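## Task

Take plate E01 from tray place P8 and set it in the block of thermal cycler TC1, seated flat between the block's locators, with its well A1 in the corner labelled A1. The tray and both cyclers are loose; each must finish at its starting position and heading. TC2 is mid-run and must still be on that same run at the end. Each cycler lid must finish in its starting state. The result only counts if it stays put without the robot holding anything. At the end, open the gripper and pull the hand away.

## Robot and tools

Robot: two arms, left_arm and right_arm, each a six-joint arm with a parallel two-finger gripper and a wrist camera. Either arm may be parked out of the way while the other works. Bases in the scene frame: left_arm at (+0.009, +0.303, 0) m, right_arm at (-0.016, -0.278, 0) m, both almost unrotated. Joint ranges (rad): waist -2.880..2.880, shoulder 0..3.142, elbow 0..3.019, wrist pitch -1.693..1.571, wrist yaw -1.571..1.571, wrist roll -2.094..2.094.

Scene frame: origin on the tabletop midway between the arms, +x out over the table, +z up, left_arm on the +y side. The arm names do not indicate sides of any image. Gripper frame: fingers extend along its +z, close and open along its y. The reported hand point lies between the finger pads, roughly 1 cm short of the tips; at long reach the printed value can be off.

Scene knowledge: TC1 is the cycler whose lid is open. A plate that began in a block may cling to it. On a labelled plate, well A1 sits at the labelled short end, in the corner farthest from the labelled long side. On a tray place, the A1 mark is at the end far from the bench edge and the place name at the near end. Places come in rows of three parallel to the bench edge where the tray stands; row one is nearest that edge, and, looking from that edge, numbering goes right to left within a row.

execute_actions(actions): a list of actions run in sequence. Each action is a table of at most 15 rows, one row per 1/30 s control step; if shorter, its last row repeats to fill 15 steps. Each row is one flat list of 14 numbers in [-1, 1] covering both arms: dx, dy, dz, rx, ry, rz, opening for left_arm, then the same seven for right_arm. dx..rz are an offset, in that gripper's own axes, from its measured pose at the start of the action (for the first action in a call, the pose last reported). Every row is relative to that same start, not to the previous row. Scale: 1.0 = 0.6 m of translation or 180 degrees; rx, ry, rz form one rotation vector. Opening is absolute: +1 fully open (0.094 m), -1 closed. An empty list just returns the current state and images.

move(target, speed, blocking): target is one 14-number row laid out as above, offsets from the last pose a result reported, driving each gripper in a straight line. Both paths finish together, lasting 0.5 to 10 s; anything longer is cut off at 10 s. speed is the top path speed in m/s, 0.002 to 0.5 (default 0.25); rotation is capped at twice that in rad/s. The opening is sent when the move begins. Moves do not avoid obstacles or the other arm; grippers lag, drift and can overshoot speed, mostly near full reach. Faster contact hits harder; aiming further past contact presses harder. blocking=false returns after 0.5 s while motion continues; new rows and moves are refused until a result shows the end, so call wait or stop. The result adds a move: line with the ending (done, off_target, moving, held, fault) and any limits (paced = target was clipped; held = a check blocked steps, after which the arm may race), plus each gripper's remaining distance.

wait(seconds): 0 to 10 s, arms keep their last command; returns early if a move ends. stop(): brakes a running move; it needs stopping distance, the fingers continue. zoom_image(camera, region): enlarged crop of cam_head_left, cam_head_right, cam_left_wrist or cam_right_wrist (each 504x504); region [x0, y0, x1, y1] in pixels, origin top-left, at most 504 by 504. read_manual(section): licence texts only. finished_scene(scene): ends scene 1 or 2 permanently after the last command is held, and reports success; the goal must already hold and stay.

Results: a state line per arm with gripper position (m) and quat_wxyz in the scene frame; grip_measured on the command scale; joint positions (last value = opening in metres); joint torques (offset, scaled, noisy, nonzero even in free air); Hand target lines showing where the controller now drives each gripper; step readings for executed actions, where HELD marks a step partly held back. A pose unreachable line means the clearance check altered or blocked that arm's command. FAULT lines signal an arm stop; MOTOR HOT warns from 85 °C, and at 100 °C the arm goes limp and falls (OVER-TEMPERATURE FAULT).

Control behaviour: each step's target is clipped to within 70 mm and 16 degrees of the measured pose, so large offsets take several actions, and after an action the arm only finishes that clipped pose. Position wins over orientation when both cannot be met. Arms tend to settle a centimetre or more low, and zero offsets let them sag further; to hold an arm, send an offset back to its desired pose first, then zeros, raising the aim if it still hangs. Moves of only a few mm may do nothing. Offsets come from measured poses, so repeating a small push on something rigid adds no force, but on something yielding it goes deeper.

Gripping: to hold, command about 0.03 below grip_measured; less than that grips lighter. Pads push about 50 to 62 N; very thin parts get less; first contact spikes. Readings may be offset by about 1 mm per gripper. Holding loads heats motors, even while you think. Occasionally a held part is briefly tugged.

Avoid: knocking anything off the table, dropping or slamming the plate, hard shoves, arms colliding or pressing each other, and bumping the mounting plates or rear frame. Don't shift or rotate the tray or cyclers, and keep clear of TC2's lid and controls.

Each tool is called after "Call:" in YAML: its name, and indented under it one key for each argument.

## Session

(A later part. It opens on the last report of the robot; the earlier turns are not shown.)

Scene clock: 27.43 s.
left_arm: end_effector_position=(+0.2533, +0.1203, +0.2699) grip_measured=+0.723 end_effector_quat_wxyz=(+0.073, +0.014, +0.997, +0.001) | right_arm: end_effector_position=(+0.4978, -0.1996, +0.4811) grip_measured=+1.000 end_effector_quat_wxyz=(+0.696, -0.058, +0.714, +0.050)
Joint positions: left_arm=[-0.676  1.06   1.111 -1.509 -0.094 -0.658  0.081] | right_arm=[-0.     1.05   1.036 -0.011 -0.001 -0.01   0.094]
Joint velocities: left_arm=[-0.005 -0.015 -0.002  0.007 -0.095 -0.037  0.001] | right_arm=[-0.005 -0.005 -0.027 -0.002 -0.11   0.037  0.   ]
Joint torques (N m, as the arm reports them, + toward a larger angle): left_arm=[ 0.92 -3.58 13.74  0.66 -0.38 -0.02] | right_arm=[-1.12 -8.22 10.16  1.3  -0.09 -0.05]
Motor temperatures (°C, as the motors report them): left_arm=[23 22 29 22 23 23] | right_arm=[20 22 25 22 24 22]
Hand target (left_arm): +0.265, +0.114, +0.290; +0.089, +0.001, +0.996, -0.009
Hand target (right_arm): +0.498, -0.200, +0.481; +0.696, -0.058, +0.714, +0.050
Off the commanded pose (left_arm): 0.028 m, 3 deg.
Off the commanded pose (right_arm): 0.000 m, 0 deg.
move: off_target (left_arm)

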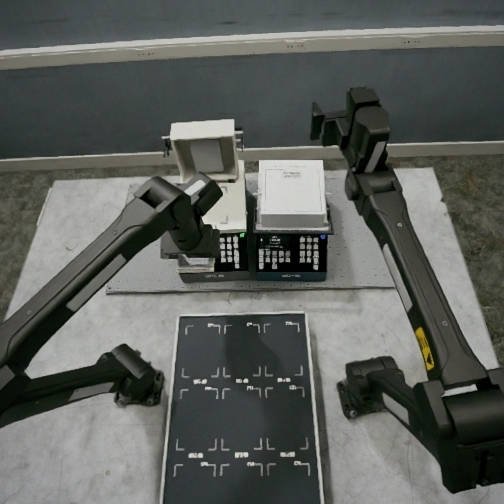

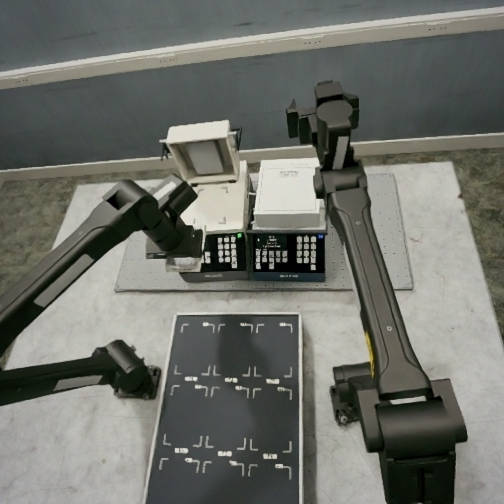

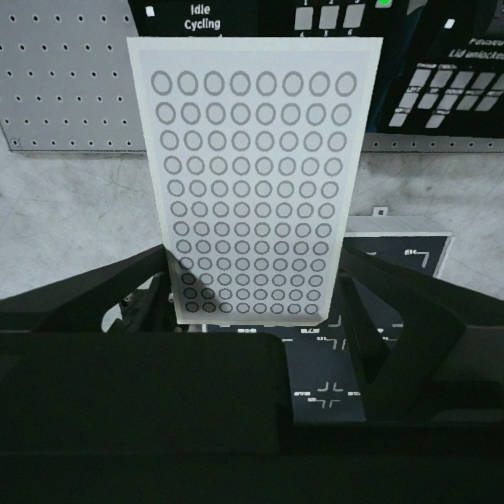

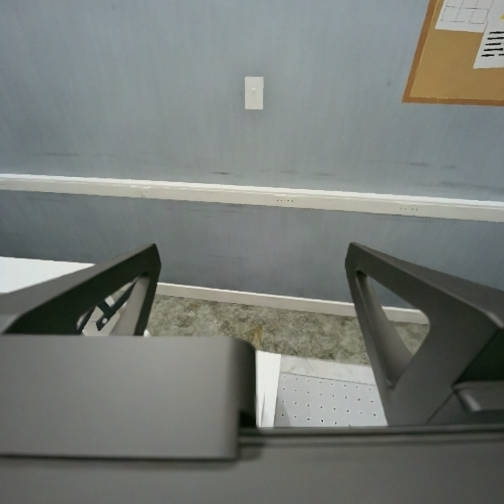

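Call:
execute_actions:
  actions: []

Scene clock: 28.53 s.
left_arm: end_effector_position=(+0.2533, +0.1203, +0.2699) grip_measured=+0.723 end_effector_quat_wxyz=(+0.073, +0.013, +0.997, +0.001) | right_arm: end_effector_position=(+0.4978, -0.1996, +0.4811) grip_measured=+1.000 end_effector_quat_wxyz=(+0.696, -0.058, +0.714, +0.050)
Joint positions: left_arm=[-0.676  1.06   1.111 -1.509 -0.094 -0.661  0.081] | right_arm=[-0.     1.05   1.036 -0.011 -0.001 -0.01   0.094]
Joint velocities: left_arm=[-0.005 -0.015 -0.012  0.012 -0.022  0.11   0.   ] | right_arm=[-0.005 -0.005 -0.012  0.017 -0.007 -0.022  0.   ]
Joint torques (N m, as the arm reports them, + toward a larger angle): left_arm=[ 1.03 -3.6  13.72  0.6  -0.37 -0.04] | right_arm=[-0.76 -7.78 10.12  1.52 -0.06 -0.09]
Motor temperatures (°C, as the motors report them): left_arm=[23 22 29 22 23 23] | right_arm=[20 22 25 22 24 22]
Hand target (left_arm): +0.265, +0.114, +0.290; +0.089, +0.001, +0.996, -0.009
Hand target (right_arm): +0.498, -0.200, +0.481; +0.696, -0.058, +0.714, +0.050
Off the commanded pose (left_arm): 0.028 m, 3 deg.
Off the commanded pose (right_arm): 0.000 m, 0 deg.

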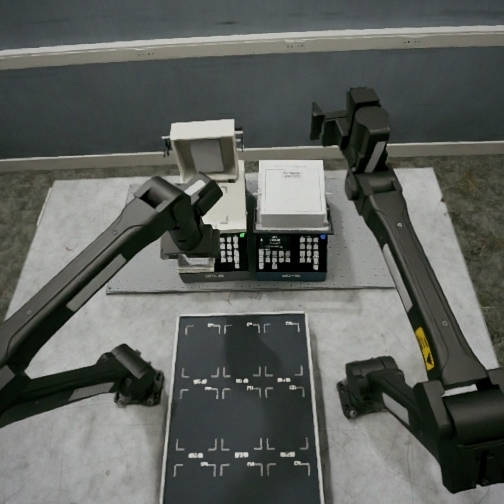

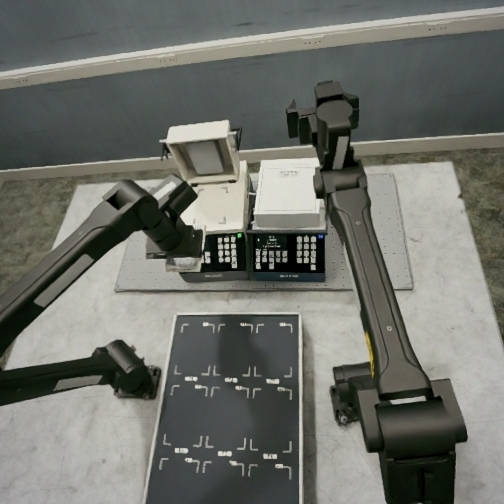

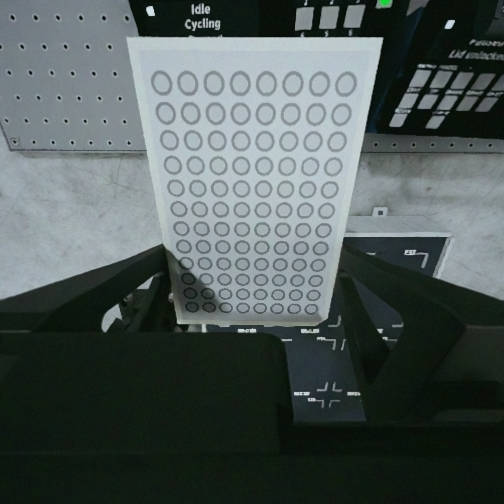

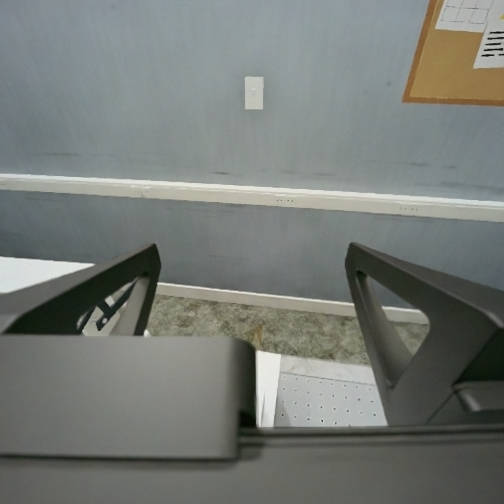

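Call:
zoom_image:
  camera: "cam_left_wrist"
  region: [360, 0, 504, 140]

Call:
zoom_image:
  camera: "cam_head_right"
  region: [150, 110, 340, 290]

Region (360, 0, 504, 140) of cam_left_wrist's 504x504 image, scaled by 3.500, with more detail than that image has; it fills the top 490 rows of this view, and the rest is white.

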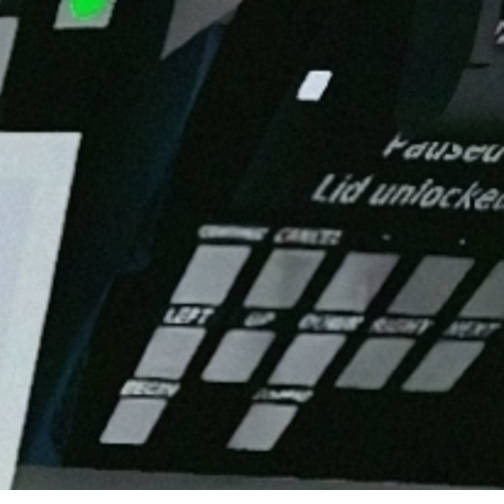

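Region (150, 110, 340, 290) of cam_head_right's 504x504 image, scaled by 2.653, with more detail than that image has; it fills the top 477 rows of this view, and the rest is white.

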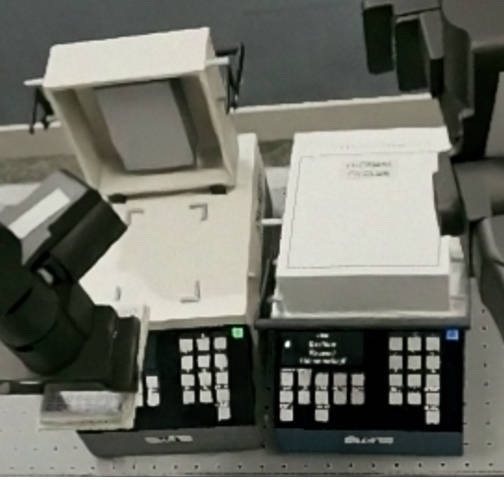

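Call:
move:
  target: [-0.301,-0.012,0.095,0,-0.008,0,0.68,0,0,0,0,0,0,1]
  speed: 0.15

Scene clock: 31.10 s.
left_arm: end_effector_position=(+0.4206, +0.1178, +0.2218) grip_measured=+0.723 end_effector_quat_wxyz=(+0.060, +0.008, +0.998, +0.013) | right_arm: end_effector_position=(+0.4978, -0.1996, +0.4811) grip_measured=+1.000 end_effector_quat_wxyz=(+0.696, -0.058, +0.714, +0.050)
Joint positions: left_arm=[-0.433  1.463  1.336 -1.346 -0.075 -0.43   0.081] | right_arm=[-0.     1.05   1.036 -0.011 -0.001 -0.01   0.094]
Joint velocities: left_arm=[ 0.005  0.015  0.002 -0.007  0.022 -0.022  0.   ] | right_arm=[-0.005 -0.005  0.007  0.002 -0.022  0.051  0.   ]
Joint torques (N m, as the arm reports them, + toward a larger angle): left_arm=[  1.01 -10.6   13.63   1.33   0.02   0.29] | right_arm=[-0.9  -8.05 10.23  1.43 -0.08 -0.15]
Motor temperatures (°C, as the motors report them): left_arm=[23 22 29 22 23 23] | right_arm=[20 22 25 22 24 22]
Hand target (left_arm): +0.439, +0.111, +0.242; +0.086, +0.013, +0.996, -0.000
Hand target (right_arm): +0.498, -0.200, +0.481; +0.696, -0.058, +0.714, +0.050
Off the commanded pose (left_arm): 0.028 m, 3 deg.
Off the commanded pose (right_arm): 0.000 m, 0 deg.
move: off_target (left_arm)

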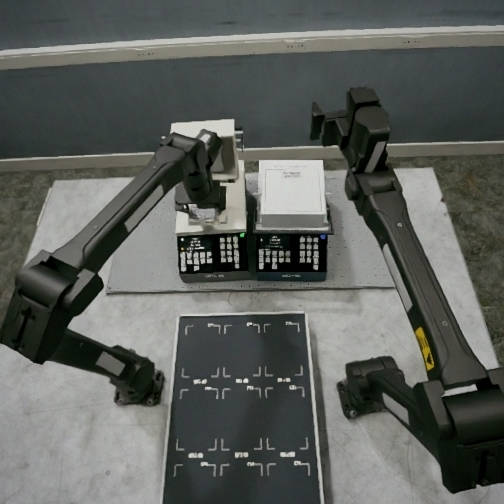

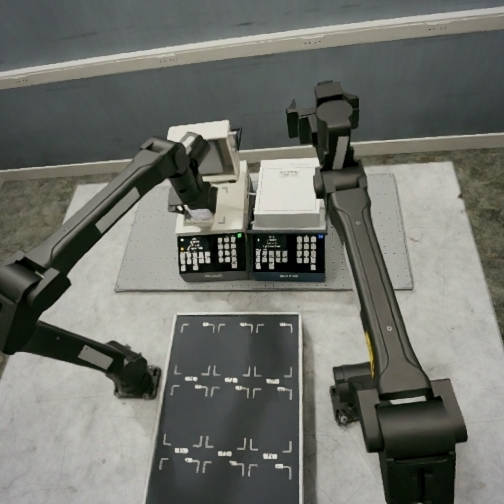

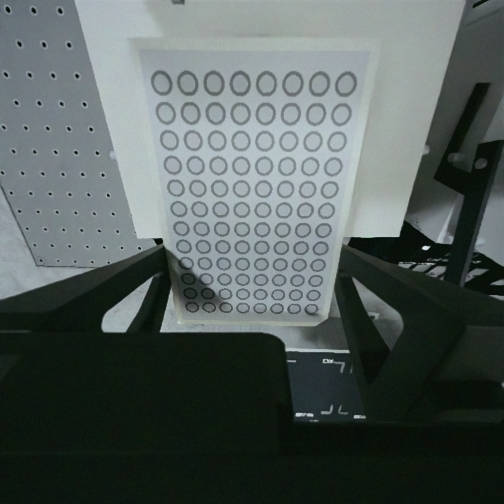

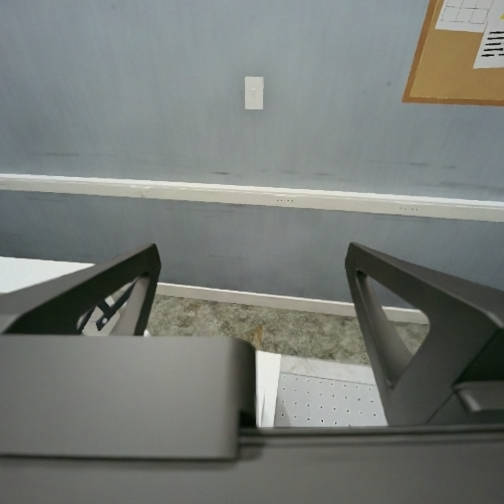

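Call:
move:
  target: [-0.085,-0.0288,0.028,0.012,-0.021,0.003,0.68,0,0,0,0,0,0,1]
  speed: 0.05

Call:
zoom_image:
  camera: "cam_head_right"
  region: [130, 100, 290, 250]

Scene clock: 33.57 s.
left_arm: end_effector_position=(+0.4496, +0.1078, +0.1936) grip_measured=+0.723 end_effector_quat_wxyz=(+0.069, +0.012, +0.998, +0.007) | right_arm: end_effector_position=(+0.4978, -0.1996, +0.4811) grip_measured=+1.000 end_effector_quat_wxyz=(+0.696, -0.058, +0.714, +0.050)
Joint positions: left_arm=[-0.424  1.541  1.347 -1.258 -0.071 -0.412  0.081] | right_arm=[-0.     1.05   1.036 -0.011 -0.001 -0.01   0.094]
Joint velocities: left_arm=[ 0.005 -0.005  0.012  0.012 -0.022 -0.051  0.   ] | right_arm=[-0.005 -0.015  0.002  0.017  0.007 -0.037  0.   ]
Joint torques (N m, as the arm reports them, + toward a larger angle): left_arm=[  1.15 -10.78  13.73   1.4    0.02   0.28] | right_arm=[-0.98 -7.89 10.36  1.45 -0.05 -0.12]
Motor temperatures (°C, as the motors report them): left_arm=[23 22 30 22 23 23] | right_arm=[20 22 26 22 24 22]
Hand target (left_arm): +0.472, +0.102, +0.212; +0.094, +0.014, +0.995, -0.005
Hand target (right_arm): +0.498, -0.200, +0.481; +0.696, -0.058, +0.714, +0.050
Off the commanded pose (left_arm): 0.030 m, 3 deg.
Off the commanded pose (right_arm): 0.000 m, 0 deg.
move: off_target (left_arm)

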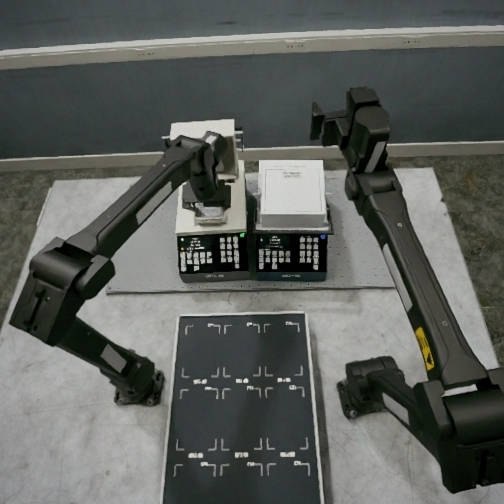

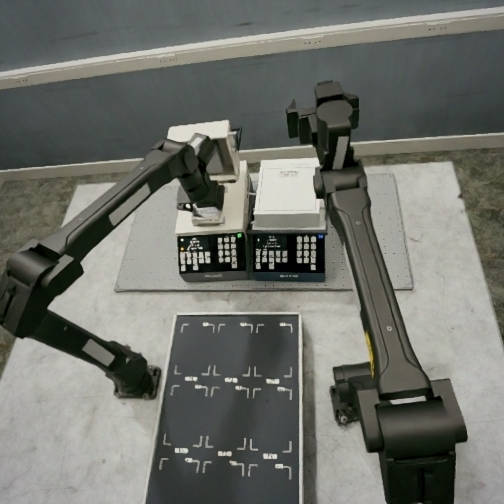

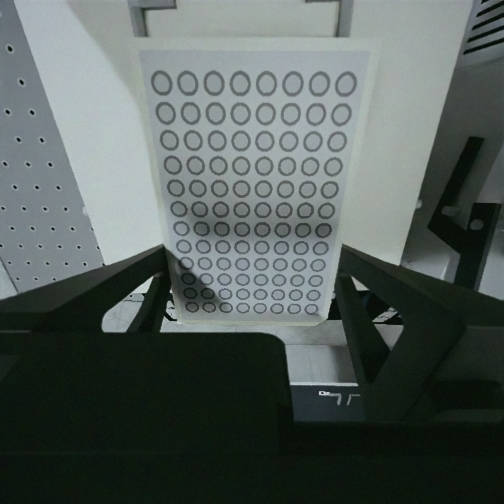

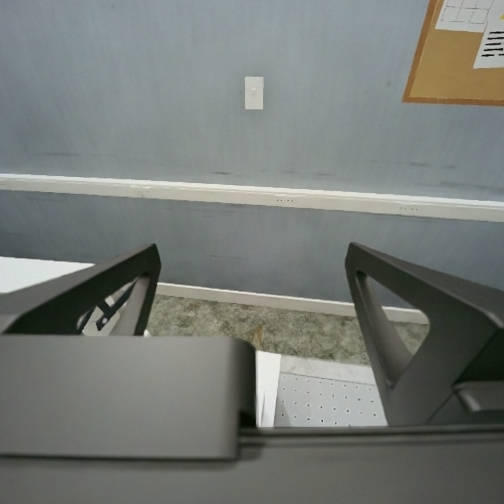

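Region (130, 100, 290, 250) of cam_head_right's 504x504 image, scaled by 3.150, with more detail than that image has; it fills the top 472 rows of this view, and the rest is white.

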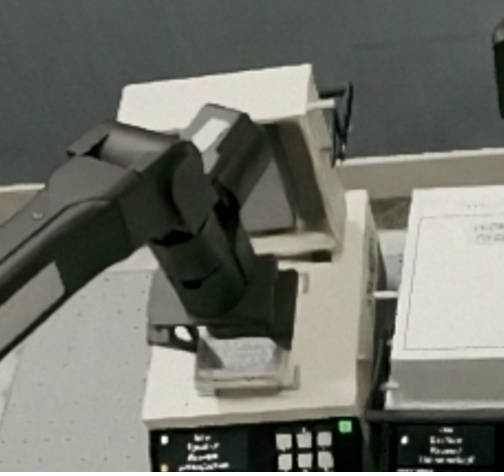

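Call:
zoom_image:
  camera: "cam_left_wrist"
  region: [110, 0, 400, 80]

Region (110, 0, 400, 80) of cam_left_wrist's 504x504 image, scaled by 1.738, with more detail than that image has; it fills the top 139 rows of this view, and the rest is white.

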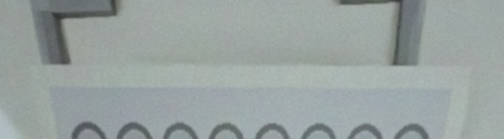

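Call:
move:
  target: [-0.0673,-0.005,0.001,0.0076,-0.0146,-0.02,0.68,0,0,0,0,0,0,1]
  speed: 0.04

Call:
zoom_image:
  camera: "cam_left_wrist"
  region: [100, 0, 410, 90]

Scene clock: 36.80 s.
left_arm: end_effector_position=(+0.4660, +0.1109, +0.1839) grip_measured=+0.723 end_effector_quat_wxyz=(+0.069, -0.005, +0.998, +0.006) | right_arm: end_effector_position=(+0.4978, -0.1996, +0.4811) grip_measured=+1.000 end_effector_quat_wxyz=(+0.696, -0.058, +0.714, +0.050)
Joint positions: left_arm=[-0.404  1.579  1.366 -1.235 -0.068 -0.426  0.081] | right_arm=[-0.     1.05   1.036 -0.011 -0.001 -0.01   0.094]
Joint velocities: left_arm=[ 0.005 -0.015 -0.017  0.012 -0.051 -0.081  0.001] | right_arm=[ 0.015 -0.005  0.012  0.007 -0.022 -0.022  0.   ]
Joint torques (N m, as the arm reports them, + toward a larger angle): left_arm=[  1.04 -11.01  13.45   1.52   0.01  -0.04] | right_arm=[-1.15 -8.39 10.11  1.44 -0.1  -0.12]
Motor temperatures (°C, as the motors report them): left_arm=[23 22 30 22 23 23] | right_arm=[20 22 26 22 24 22]
Hand target (left_arm): +0.488, +0.105, +0.199; +0.092, -0.018, +0.996, -0.007
Hand target (right_arm): +0.498, -0.200, +0.481; +0.696, -0.058, +0.714, +0.050
Off the commanded pose (left_arm): 0.029 m, 3 deg.
Off the commanded pose (right_arm): 0.000 m, 0 deg.
move: off_target (left_arm)

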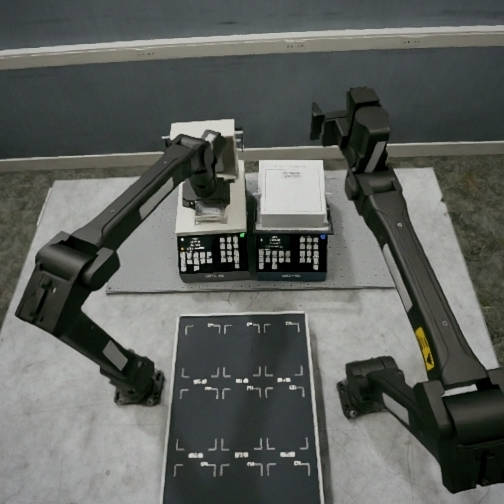

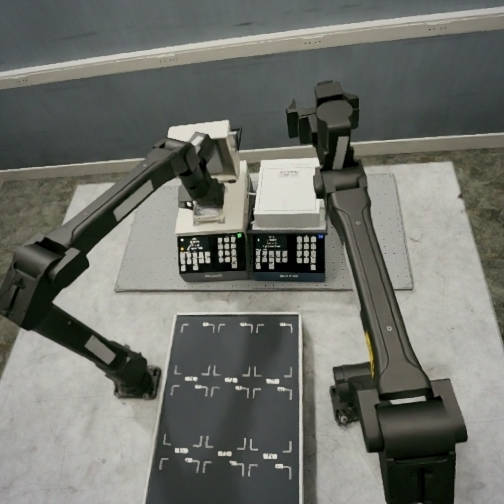

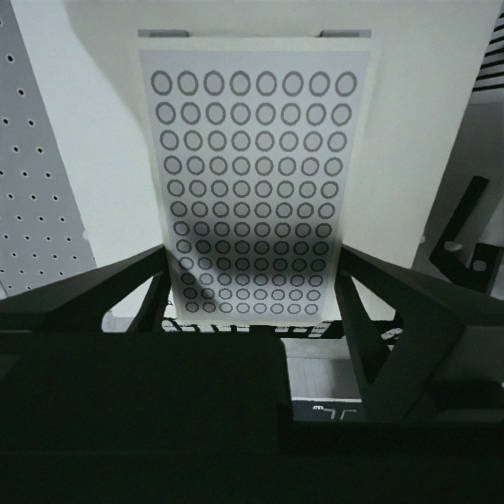

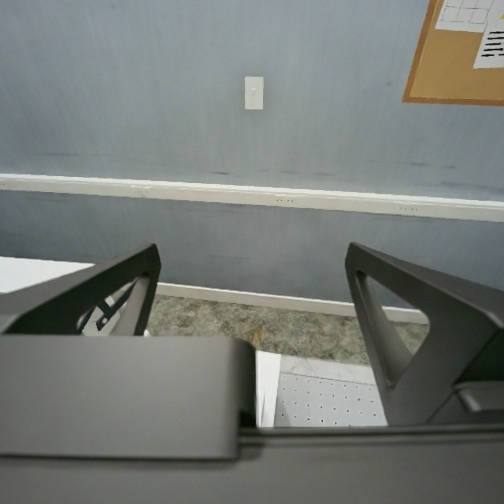

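Region (100, 0, 410, 90) of cam_left_wrist's 504x504 image, scaled by 1.626, with more detail than that image has; it fills the top 146 rows of this view, and the rest is white.

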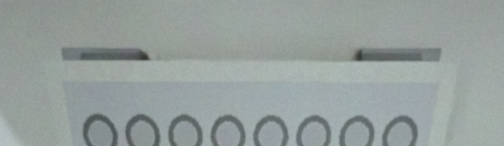

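Call:
execute_actions:
  actions:
    - [[-0.042,-0.0122,-0.017,0.0083,-0.0146,-0.0083,0.68,0,0,0,0,0,0,1],[-0.0418,-0.0122,-0.0155,0.0083,-0.0146,-0.0083,0.68,0,0,0,0,0,0,1],[-0.0416,-0.0122,-0.014,0.0083,-0.0146,-0.0083,0.68,0,0,0,0,0,0,1],[-0.0414,-0.0122,-0.0125,0.0083,-0.0146,-0.0083,0.68,0,0,0,0,0,0,1],[-0.0412,-0.0122,-0.011,0.0083,-0.0146,-0.0083,0.68,0,0,0,0,0,0,1],[-0.041,-0.0122,-0.0095,0.0083,-0.0146,-0.0083,0.68,0,0,0,0,0,0,1],[-0.0408,-0.0122,-0.008,0.0083,-0.0146,-0.0083,0.68,0,0,0,0,0,0,1],[-0.0406,-0.0122,-0.0065,0.0083,-0.0146,-0.0083,0.68,0,0,0,0,0,0,1],[-0.0404,-0.0122,-0.005,0.0083,-0.0146,-0.0083,0.68,0,0,0,0,0,0,1],[-0.0402,-0.0122,-0.0035,0.0083,-0.0146,-0.0083,0.68,0,0,0,0,0,0,1],[-0.04,-0.0122,-0.002,0.0083,-0.0146,-0.0083,0.68,0,0,0,0,0,0,1],[-0.0398,-0.0122,-0.0005,0.0083,-0.0146,-0.0083,0.68,0,0,0,0,0,0,1],[-0.0395,-0.0122,0.001,0.0083,-0.0146,-0.0083,0.68,0,0,0,0,0,0,1]]

Call:
wait:
  seconds: 0.5

Call:
zoom_image:
  camera: "cam_left_wrist"
  region: [100, 0, 410, 90]

Scene clock: 39.17 s.
left_arm: end_effector_position=(+0.4732, +0.1075, +0.1815) grip_measured=+0.723 end_effector_quat_wxyz=(+0.080, -0.006, +0.997, +0.000) | right_arm: end_effector_position=(+0.4978, -0.1996, +0.4811) grip_measured=+1.000 end_effector_quat_wxyz=(+0.696, -0.058, +0.714, +0.050)
Joint positions: left_arm=[-0.404  1.587  1.366 -1.204 -0.067 -0.427  0.081] | right_arm=[-0.     1.05   1.036 -0.011 -0.001 -0.01   0.094]
Joint velocities: left_arm=[-0.015  0.024 -0.007  0.012 -0.081 -0.066 -0.   ] | right_arm=[-0.034 -0.005  0.007 -0.002 -0.022 -0.007  0.   ]
Joint torques (N m, as the arm reports them, + toward a larger angle): left_arm=[  0.89 -11.39  11.54   1.53   0.02   0.01] | right_arm=[-1.03 -8.48 10.49  1.45 -0.06 -0.08]
Motor temperatures (°C, as the motors report them): left_arm=[23 23 30 22 23 23] | right_arm=[20 22 26 22 24 22]
Hand target (left_arm): +0.489, +0.104, +0.187; +0.093, -0.017, +0.996, -0.008
Hand target (right_arm): +0.498, -0.200, +0.481; +0.696, -0.058, +0.714, +0.050
Off the commanded pose (left_arm): 0.018 m, 2 deg.
Off the commanded pose (right_arm): 0.000 m, 0 deg.
Step readings (end_effector_position):
0: left_arm (+0.4660, +0.1109, +0.1837) | right_arm (+0.4978, -0.1996, +0.4811)
1: left_arm (+0.4661, +0.1108, +0.1838) | right_arm (+0.4978, -0.1996, +0.4811)
2: left_arm (+0.4665, +0.1105, +0.1838) | right_arm (+0.4978, -0.1996, +0.4811)
4: left_arm (+0.4675, +0.1100, +0.1839) | right_arm (+0.4978, -0.1996, +0.4811)
8: left_arm (+0.4696, +0.1091, +0.1837) | right_arm (+0.4978, -0.1996, +0.4811)
15: end_effector_position above

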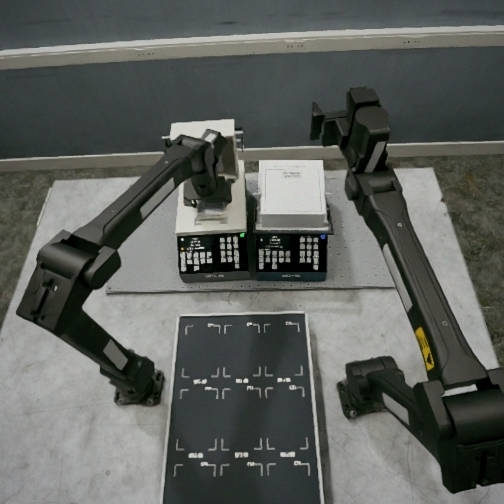

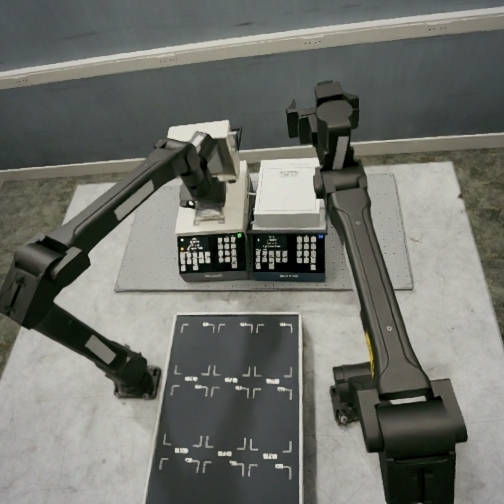

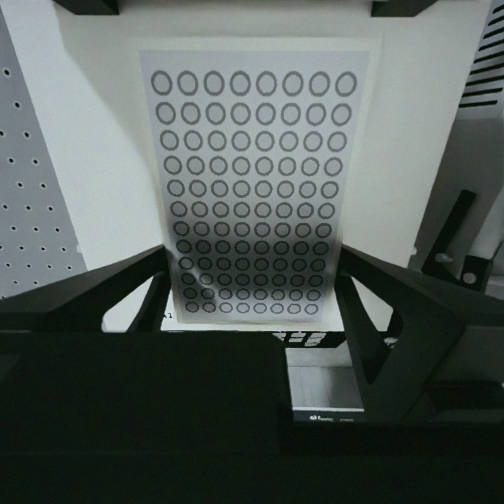

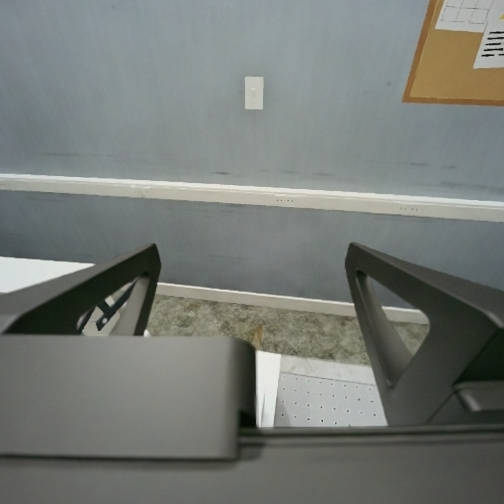

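Scene clock: 39.67 s.
left_arm: end_effector_position=(+0.4736, +0.1073, +0.1808) grip_measured=+0.723 end_effector_quat_wxyz=(+0.080, -0.006, +0.997, +0.000) | right_arm: end_effector_position=(+0.4978, -0.1996, +0.4811) grip_measured=+1.000 end_effector_quat_wxyz=(+0.696, -0.058, +0.714, +0.050)
Joint positions: left_arm=[-0.404  1.588  1.366 -1.203 -0.067 -0.427  0.081] | right_arm=[-0.     1.05   1.036 -0.011 -0.001 -0.01   0.094]
Joint velocities: left_arm=[ 0.015 -0.015 -0.007 -0.002 -0.007 -0.037 -0.001] | right_arm=[-0.005 -0.015 -0.002  0.017 -0.037  0.007  0.   ]
Joint torques (N m, as the arm reports them, + toward a larger angle): left_arm=[  1.11 -11.11  11.54   1.58   0.02   0.01] | right_arm=[-0.22 -8.4  10.24  1.5  -0.04 -0.12]
Motor temperatures (°C, as the motors report them): left_arm=[23 23 30 22 23 23] | right_arm=[20 22 26 22 24 22]
Hand target (left_arm): +0.489, +0.104, +0.187; +0.092, -0.017, +0.996, -0.008
Hand target (right_arm): +0.498, -0.200, +0.481; +0.696, -0.058, +0.714, +0.050
Off the commanded pose (left_arm): 0.017 m, 2 deg.
Off the commanded pose (right_arm): 0.000 m, 0 deg.
wait: 0.50 s; at rest by 0.17 s

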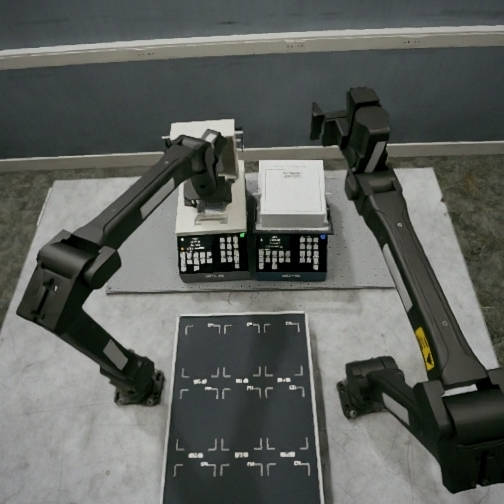

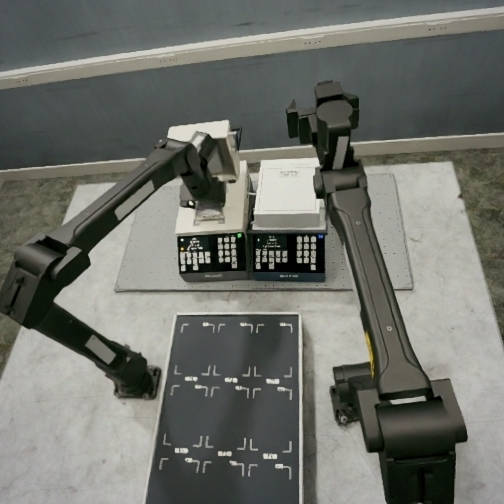

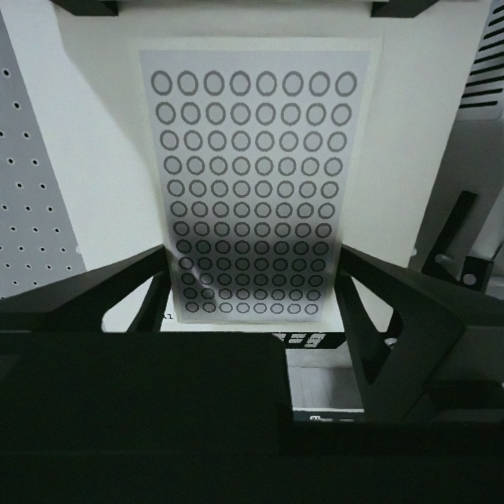

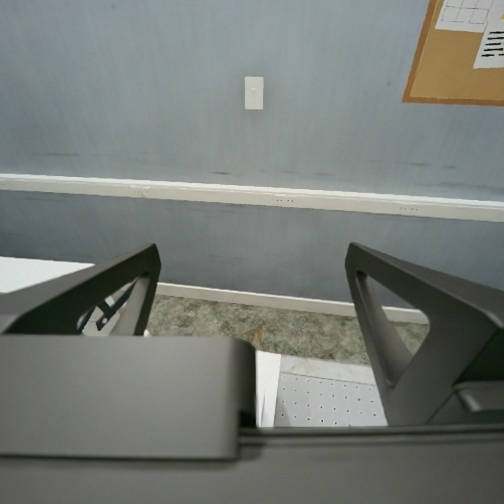

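Region (100, 0, 410, 90) of cam_left_wrist's 504x504 image, scaled by 1.626, with more detail than that image has; it fills the top 146 rows of this view, and the rest is white.

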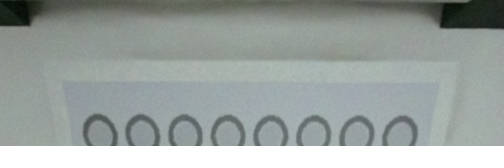

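Call:
move:
  target: [0.0138,0.0047,0.0227,-0.0045,0.0098,0.0007,0.68,0,0,0,0,0,0,1]
  speed: 0.02

Call:
zoom_image:
  camera: "cam_left_wrist"
  region: [100, 0, 410, 90]

Scene clock: 41.87 s.
left_arm: end_effector_position=(+0.4672, +0.1101, +0.1723) grip_measured=+0.723 end_effector_quat_wxyz=(+0.070, -0.006, +0.997, +0.005) | right_arm: end_effector_position=(+0.4978, -0.1996, +0.4811) grip_measured=+1.000 end_effector_quat_wxyz=(+0.696, -0.058, +0.714, +0.050)
Joint positions: left_arm=[-0.404  1.588  1.345 -1.203 -0.067 -0.427  0.081] | right_arm=[-0.     1.05   1.036 -0.011 -0.001 -0.01   0.094]
Joint velocities: left_arm=[-0.005 -0.005  0.007  0.022 -0.007  0.022 -0.001] | right_arm=[-0.005 -0.005  0.002  0.007 -0.051  0.051  0.   ]
Joint torques (N m, as the arm reports them, + toward a larger angle): left_arm=[  0.44 -11.74   8.45   1.    -0.14   0.15] | right_arm=[ 0.03 -7.97  9.99  1.24 -0.1  -0.14]
Motor temperatures (°C, as the motors report them): left_arm=[23 23 30 22 23 23] | right_arm=[20 22 26 22 24 22]
Hand target (left_arm): +0.468, +0.110, +0.166; +0.064, -0.005, +0.998, +0.007
Hand target (right_arm): +0.498, -0.200, +0.481; +0.696, -0.058, +0.714, +0.050
Off the commanded pose (left_arm): 0.006 m, 1 deg.
Off the commanded pose (right_arm): 0.000 m, 0 deg.
move: done

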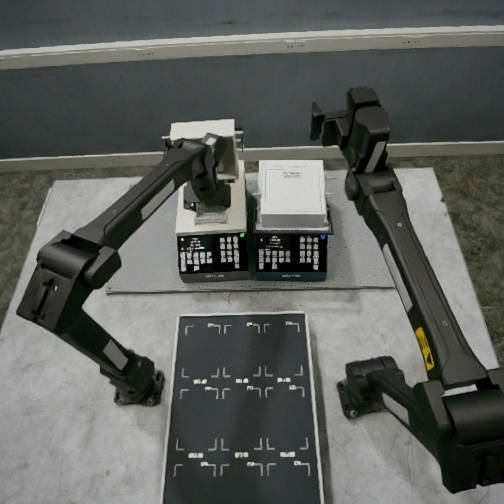

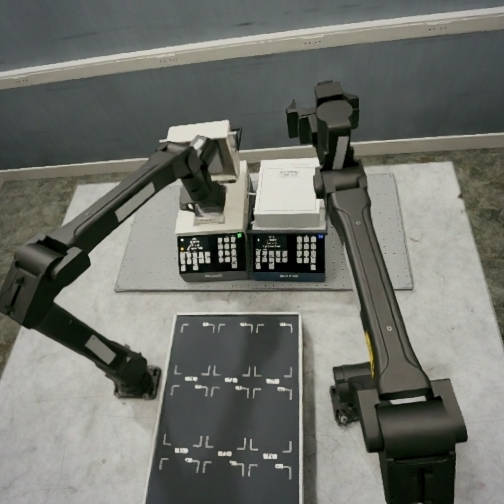

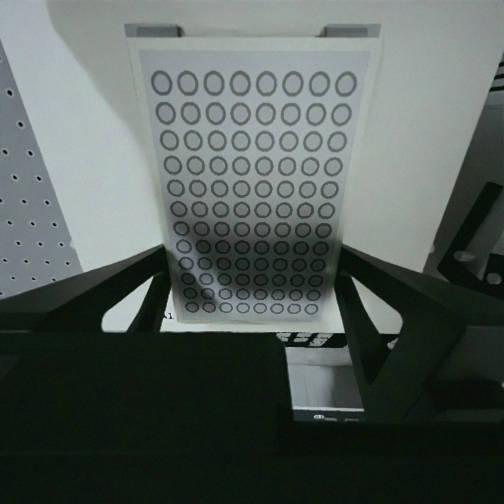

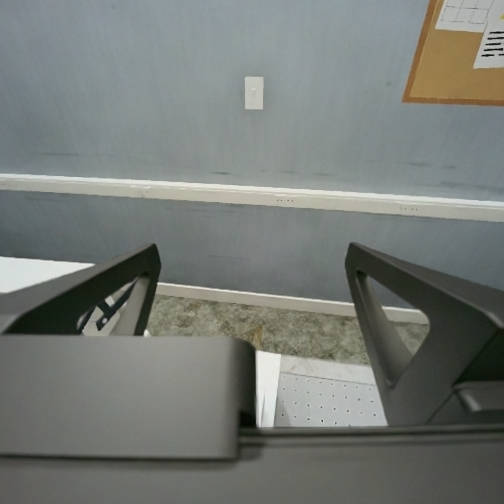

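Region (100, 0, 410, 90) of cam_left_wrist's 504x504 image, scaled by 1.626, with more detail than that image has; it fills the top 146 rows of this view, and the rest is white.

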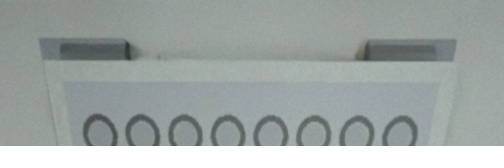

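Call:
move:
  target: [-0.0042,-0.0038,0.0258,-0.004,0.0087,0.0006,0.68,0,0,0,0,0,0,1]
  speed: 0.012

Call:
zoom_image:
  camera: "cam_left_wrist"
  region: [100, 0, 410, 90]

Call:
zoom_image:
  camera: "cam_head_left"
  region: [170, 180, 260, 240]

Scene clock: 44.50 s.
left_arm: end_effector_position=(+0.4675, +0.1100, +0.1692) grip_measured=+0.723 end_effector_quat_wxyz=(+0.067, -0.005, +0.998, +0.006) | right_arm: end_effector_position=(+0.4978, -0.1996, +0.4811) grip_measured=+1.000 end_effector_quat_wxyz=(+0.696, -0.058, +0.714, +0.050)
Joint positions: left_arm=[-0.404  1.595  1.345 -1.203 -0.067 -0.427  0.081] | right_arm=[-0.     1.05   1.036 -0.011 -0.001 -0.01   0.094]
Joint velocities: left_arm=[-0.005 -0.005  0.002 -0.027 -0.095 -0.022  0.001] | right_arm=[-0.005 -0.005  0.012 -0.002  0.007 -0.037  0.   ]
Joint torques (N m, as the arm reports them, + toward a larger angle): left_arm=[ 0.46 -9.95  9.42  0.95 -0.12  0.14] | right_arm=[-0.19 -8.38 10.36  1.17 -0.15 -0.07]
Motor temperatures (°C, as the motors report them): left_arm=[23 23 30 22 23 23] | right_arm=[20 22 26 22 24 22]
Hand target (left_arm): +0.472, +0.108, +0.158; +0.057, -0.005, +0.998, +0.011
Hand target (right_arm): +0.498, -0.200, +0.481; +0.696, -0.058, +0.714, +0.050
Off the commanded pose (left_arm): 0.013 m, 1 deg.
Off the commanded pose (right_arm): 0.000 m, 0 deg.
move: off_target (left_arm)

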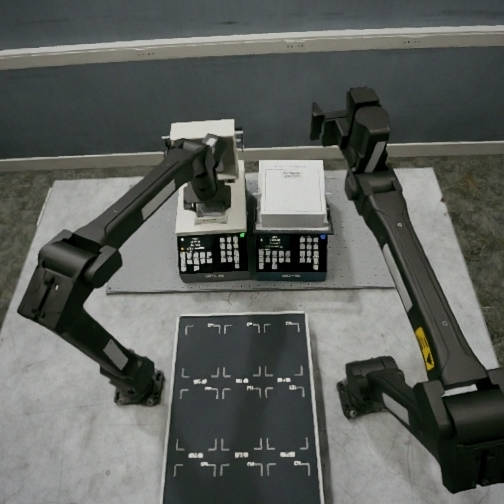

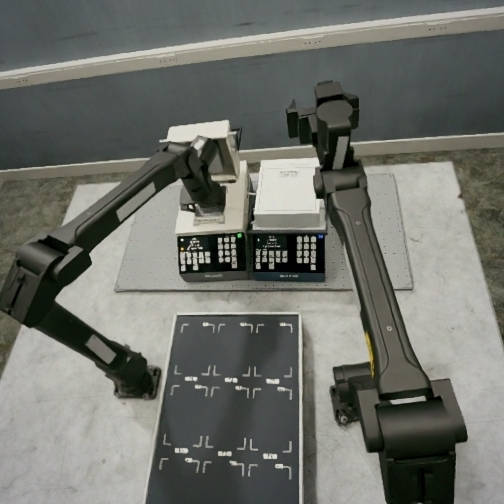

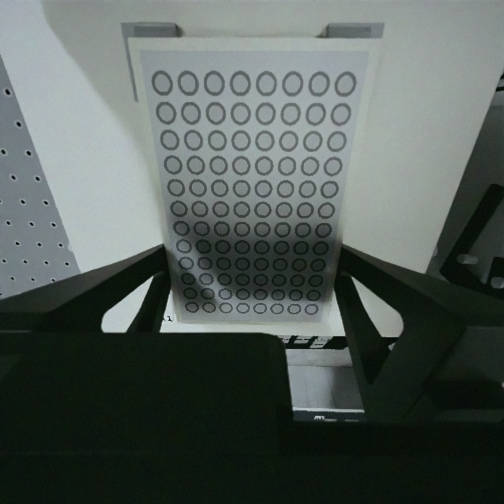

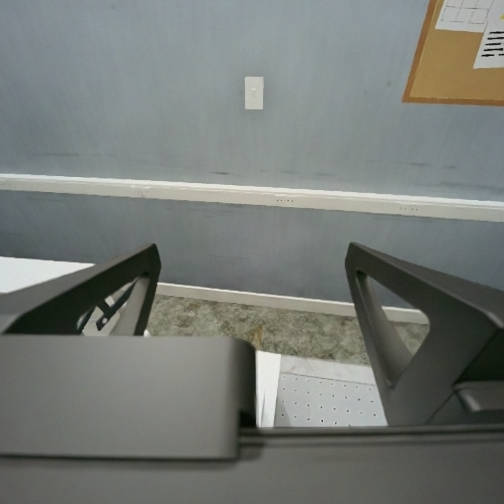

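Region (100, 0, 410, 90) of cam_left_wrist's 504x504 image, scaled by 1.626, with more detail than that image has; it fills the top 146 rows of this view, and the rest is white.

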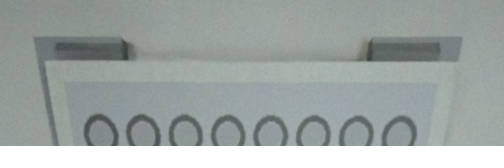

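Region (170, 180, 260, 240) of cam_head_left's 504x504 image, scaled by 5.600, with more detail than that image has.

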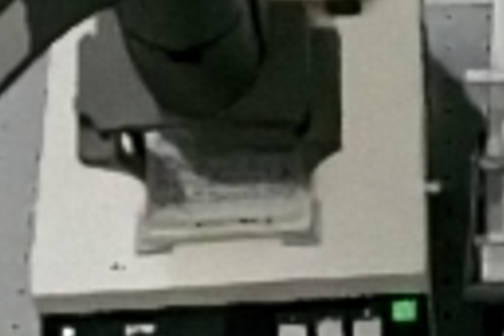

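Call:
move:
  target: [-0.0118,0.0013,0.0206,-0.0015,0.0032,-0.003,0.68,0,0,0,0,0,0,1]
  speed: 0.012

Call:
zoom_image:
  camera: "cam_left_wrist"
  region: [100, 0, 410, 110]

Scene clock: 47.40 s.
left_arm: end_effector_position=(+0.4681, +0.1104, +0.1656) grip_measured=+0.723 end_effector_quat_wxyz=(+0.064, -0.006, +0.998, +0.008) | right_arm: end_effector_position=(+0.4978, -0.1996, +0.4811) grip_measured=+1.000 end_effector_quat_wxyz=(+0.696, -0.058, +0.714, +0.050)
Joint positions: left_arm=[-0.403  1.602  1.345 -1.202 -0.067 -0.427  0.081] | right_arm=[-0.     1.05   1.036 -0.011 -0.001 -0.01   0.094]
Joint velocities: left_arm=[-0.005  0.005 -0.022 -0.012  0.081 -0.007 -0.001] | right_arm=[-0.015 -0.005 -0.007 -0.017 -0.022  0.037  0.   ]
Joint torques (N m, as the arm reports them, + toward a larger angle): left_arm=[  0.89 -11.02   9.32   1.48  -0.06   0.12] | right_arm=[-1.24 -8.41 10.2   1.38 -0.12 -0.15]
Motor temperatures (°C, as the motors report them): left_arm=[23 23 30 22 22 23] | right_arm=[20 22 26 22 24 22]
Hand target (left_arm): +0.476, +0.111, +0.158; +0.062, -0.010, +0.998, +0.008
Hand target (right_arm): +0.498, -0.200, +0.481; +0.696, -0.058, +0.714, +0.050
Off the commanded pose (left_arm): 0.011 m, 1 deg.
Off the commanded pose (right_arm): 0.000 m, 0 deg.
move: off_target (left_arm)

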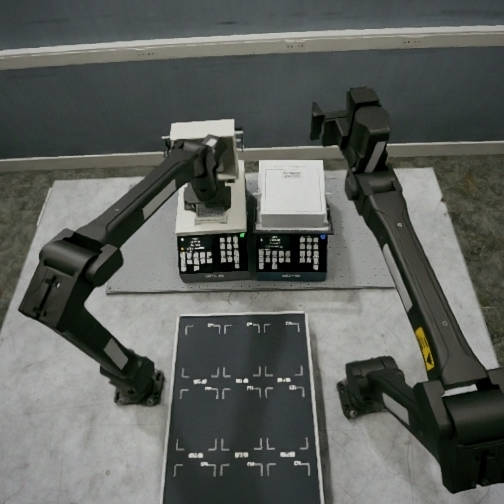

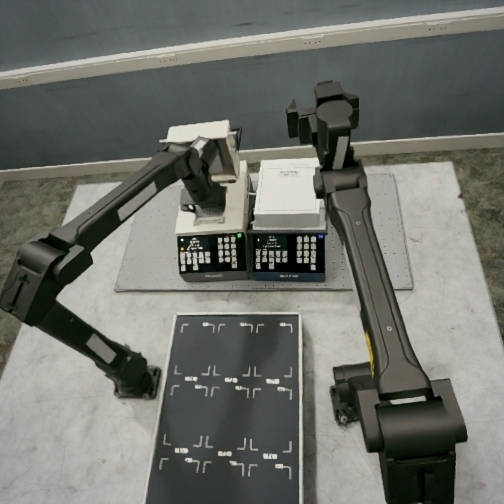

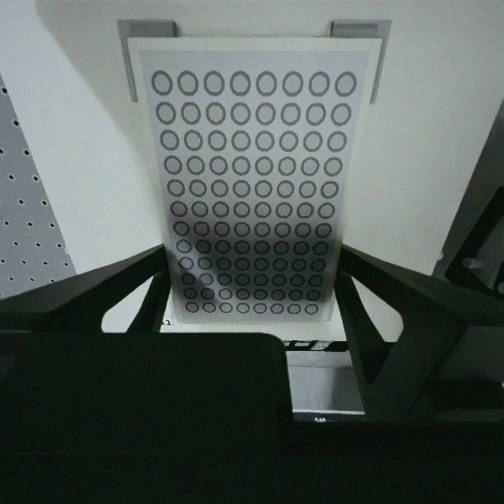

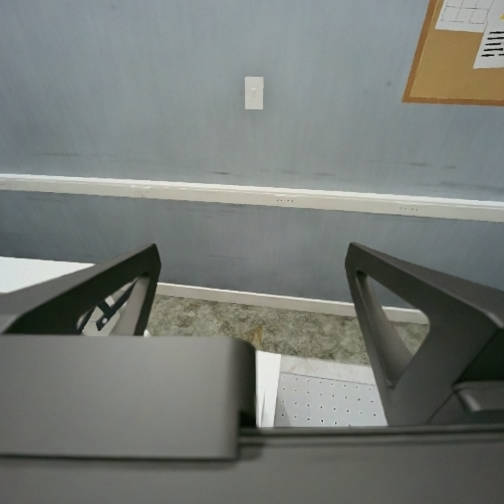

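Region (100, 0, 410, 110) of cam_left_wrist's 504x504 image, scaled by 1.626, with more detail than that image has; it fills the top 179 rows of this view, and the rest is white.

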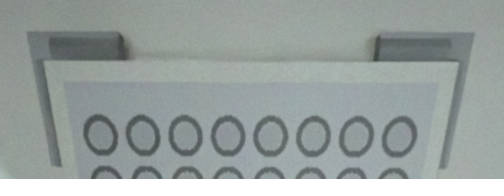

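Call:
move:
  target: [-0.01,-0.0008,0.0227,-0.0021,0.0046,-0.002,0.68,0,0,0,0,0,0,1]
  speed: 0.015

Scene clock: 49.33 s.
left_arm: end_effector_position=(+0.4681, +0.1104, +0.1654) grip_measured=+0.723 end_effector_quat_wxyz=(+0.064, -0.006, +0.998, +0.008) | right_arm: end_effector_position=(+0.4978, -0.1996, +0.4811) grip_measured=+1.000 end_effector_quat_wxyz=(+0.696, -0.058, +0.714, +0.050)
Joint positions: left_arm=[-0.403  1.603  1.345 -1.202 -0.067 -0.427  0.081] | right_arm=[-0.     1.05   1.036 -0.011 -0.001 -0.01   0.094]
Joint velocities: left_arm=[ 0.005 -0.005 -0.007  0.002 -0.022 -0.037 -0.   ] | right_arm=[-0.005 -0.024 -0.012 -0.022  0.022 -0.037  0.   ]
Joint torques (N m, as the arm reports them, + toward a larger angle): left_arm=[  0.88 -10.03   9.31   1.38  -0.11   0.13] | right_arm=[-0.47 -7.82 10.06  1.38 -0.1  -0.06]
Motor temperatures (°C, as the motors report them): left_arm=[23 23 30 22 22 23] | right_arm=[20 22 26 22 24 22]
Hand target (left_arm): +0.475, +0.111, +0.153; +0.057, -0.009, +0.998, +0.011
Hand target (right_arm): +0.498, -0.200, +0.481; +0.696, -0.058, +0.714, +0.050
Off the commanded pose (left_arm): 0.015 m, 1 deg.
Off the commanded pose (right_arm): 0.000 m, 0 deg.
move: off_target (left_arm)

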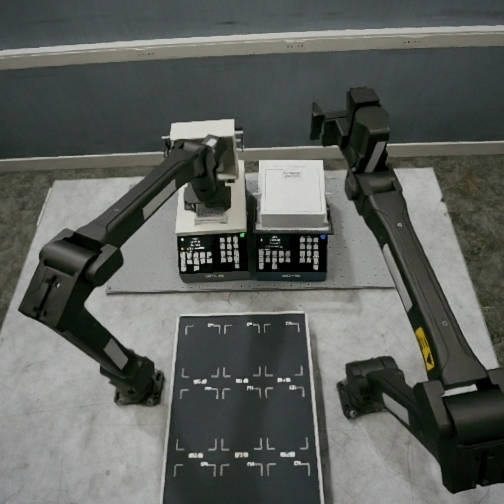

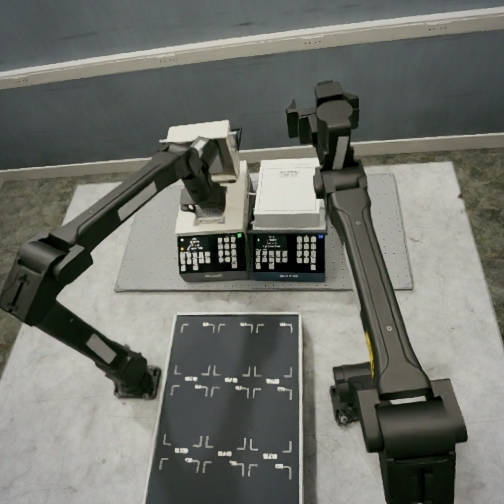

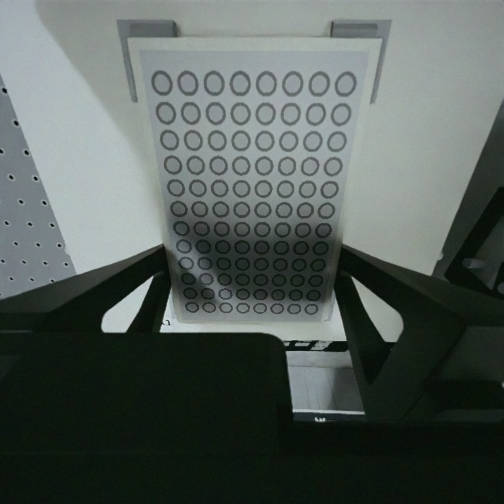

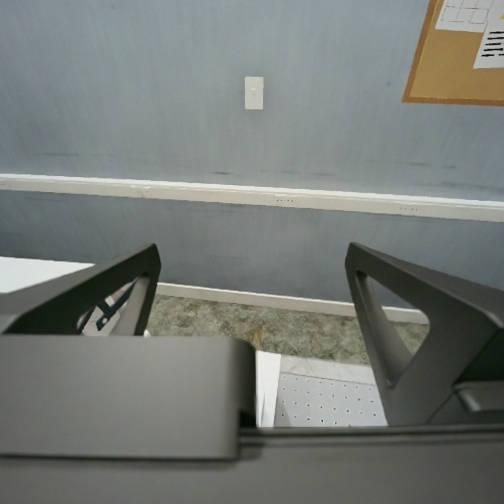

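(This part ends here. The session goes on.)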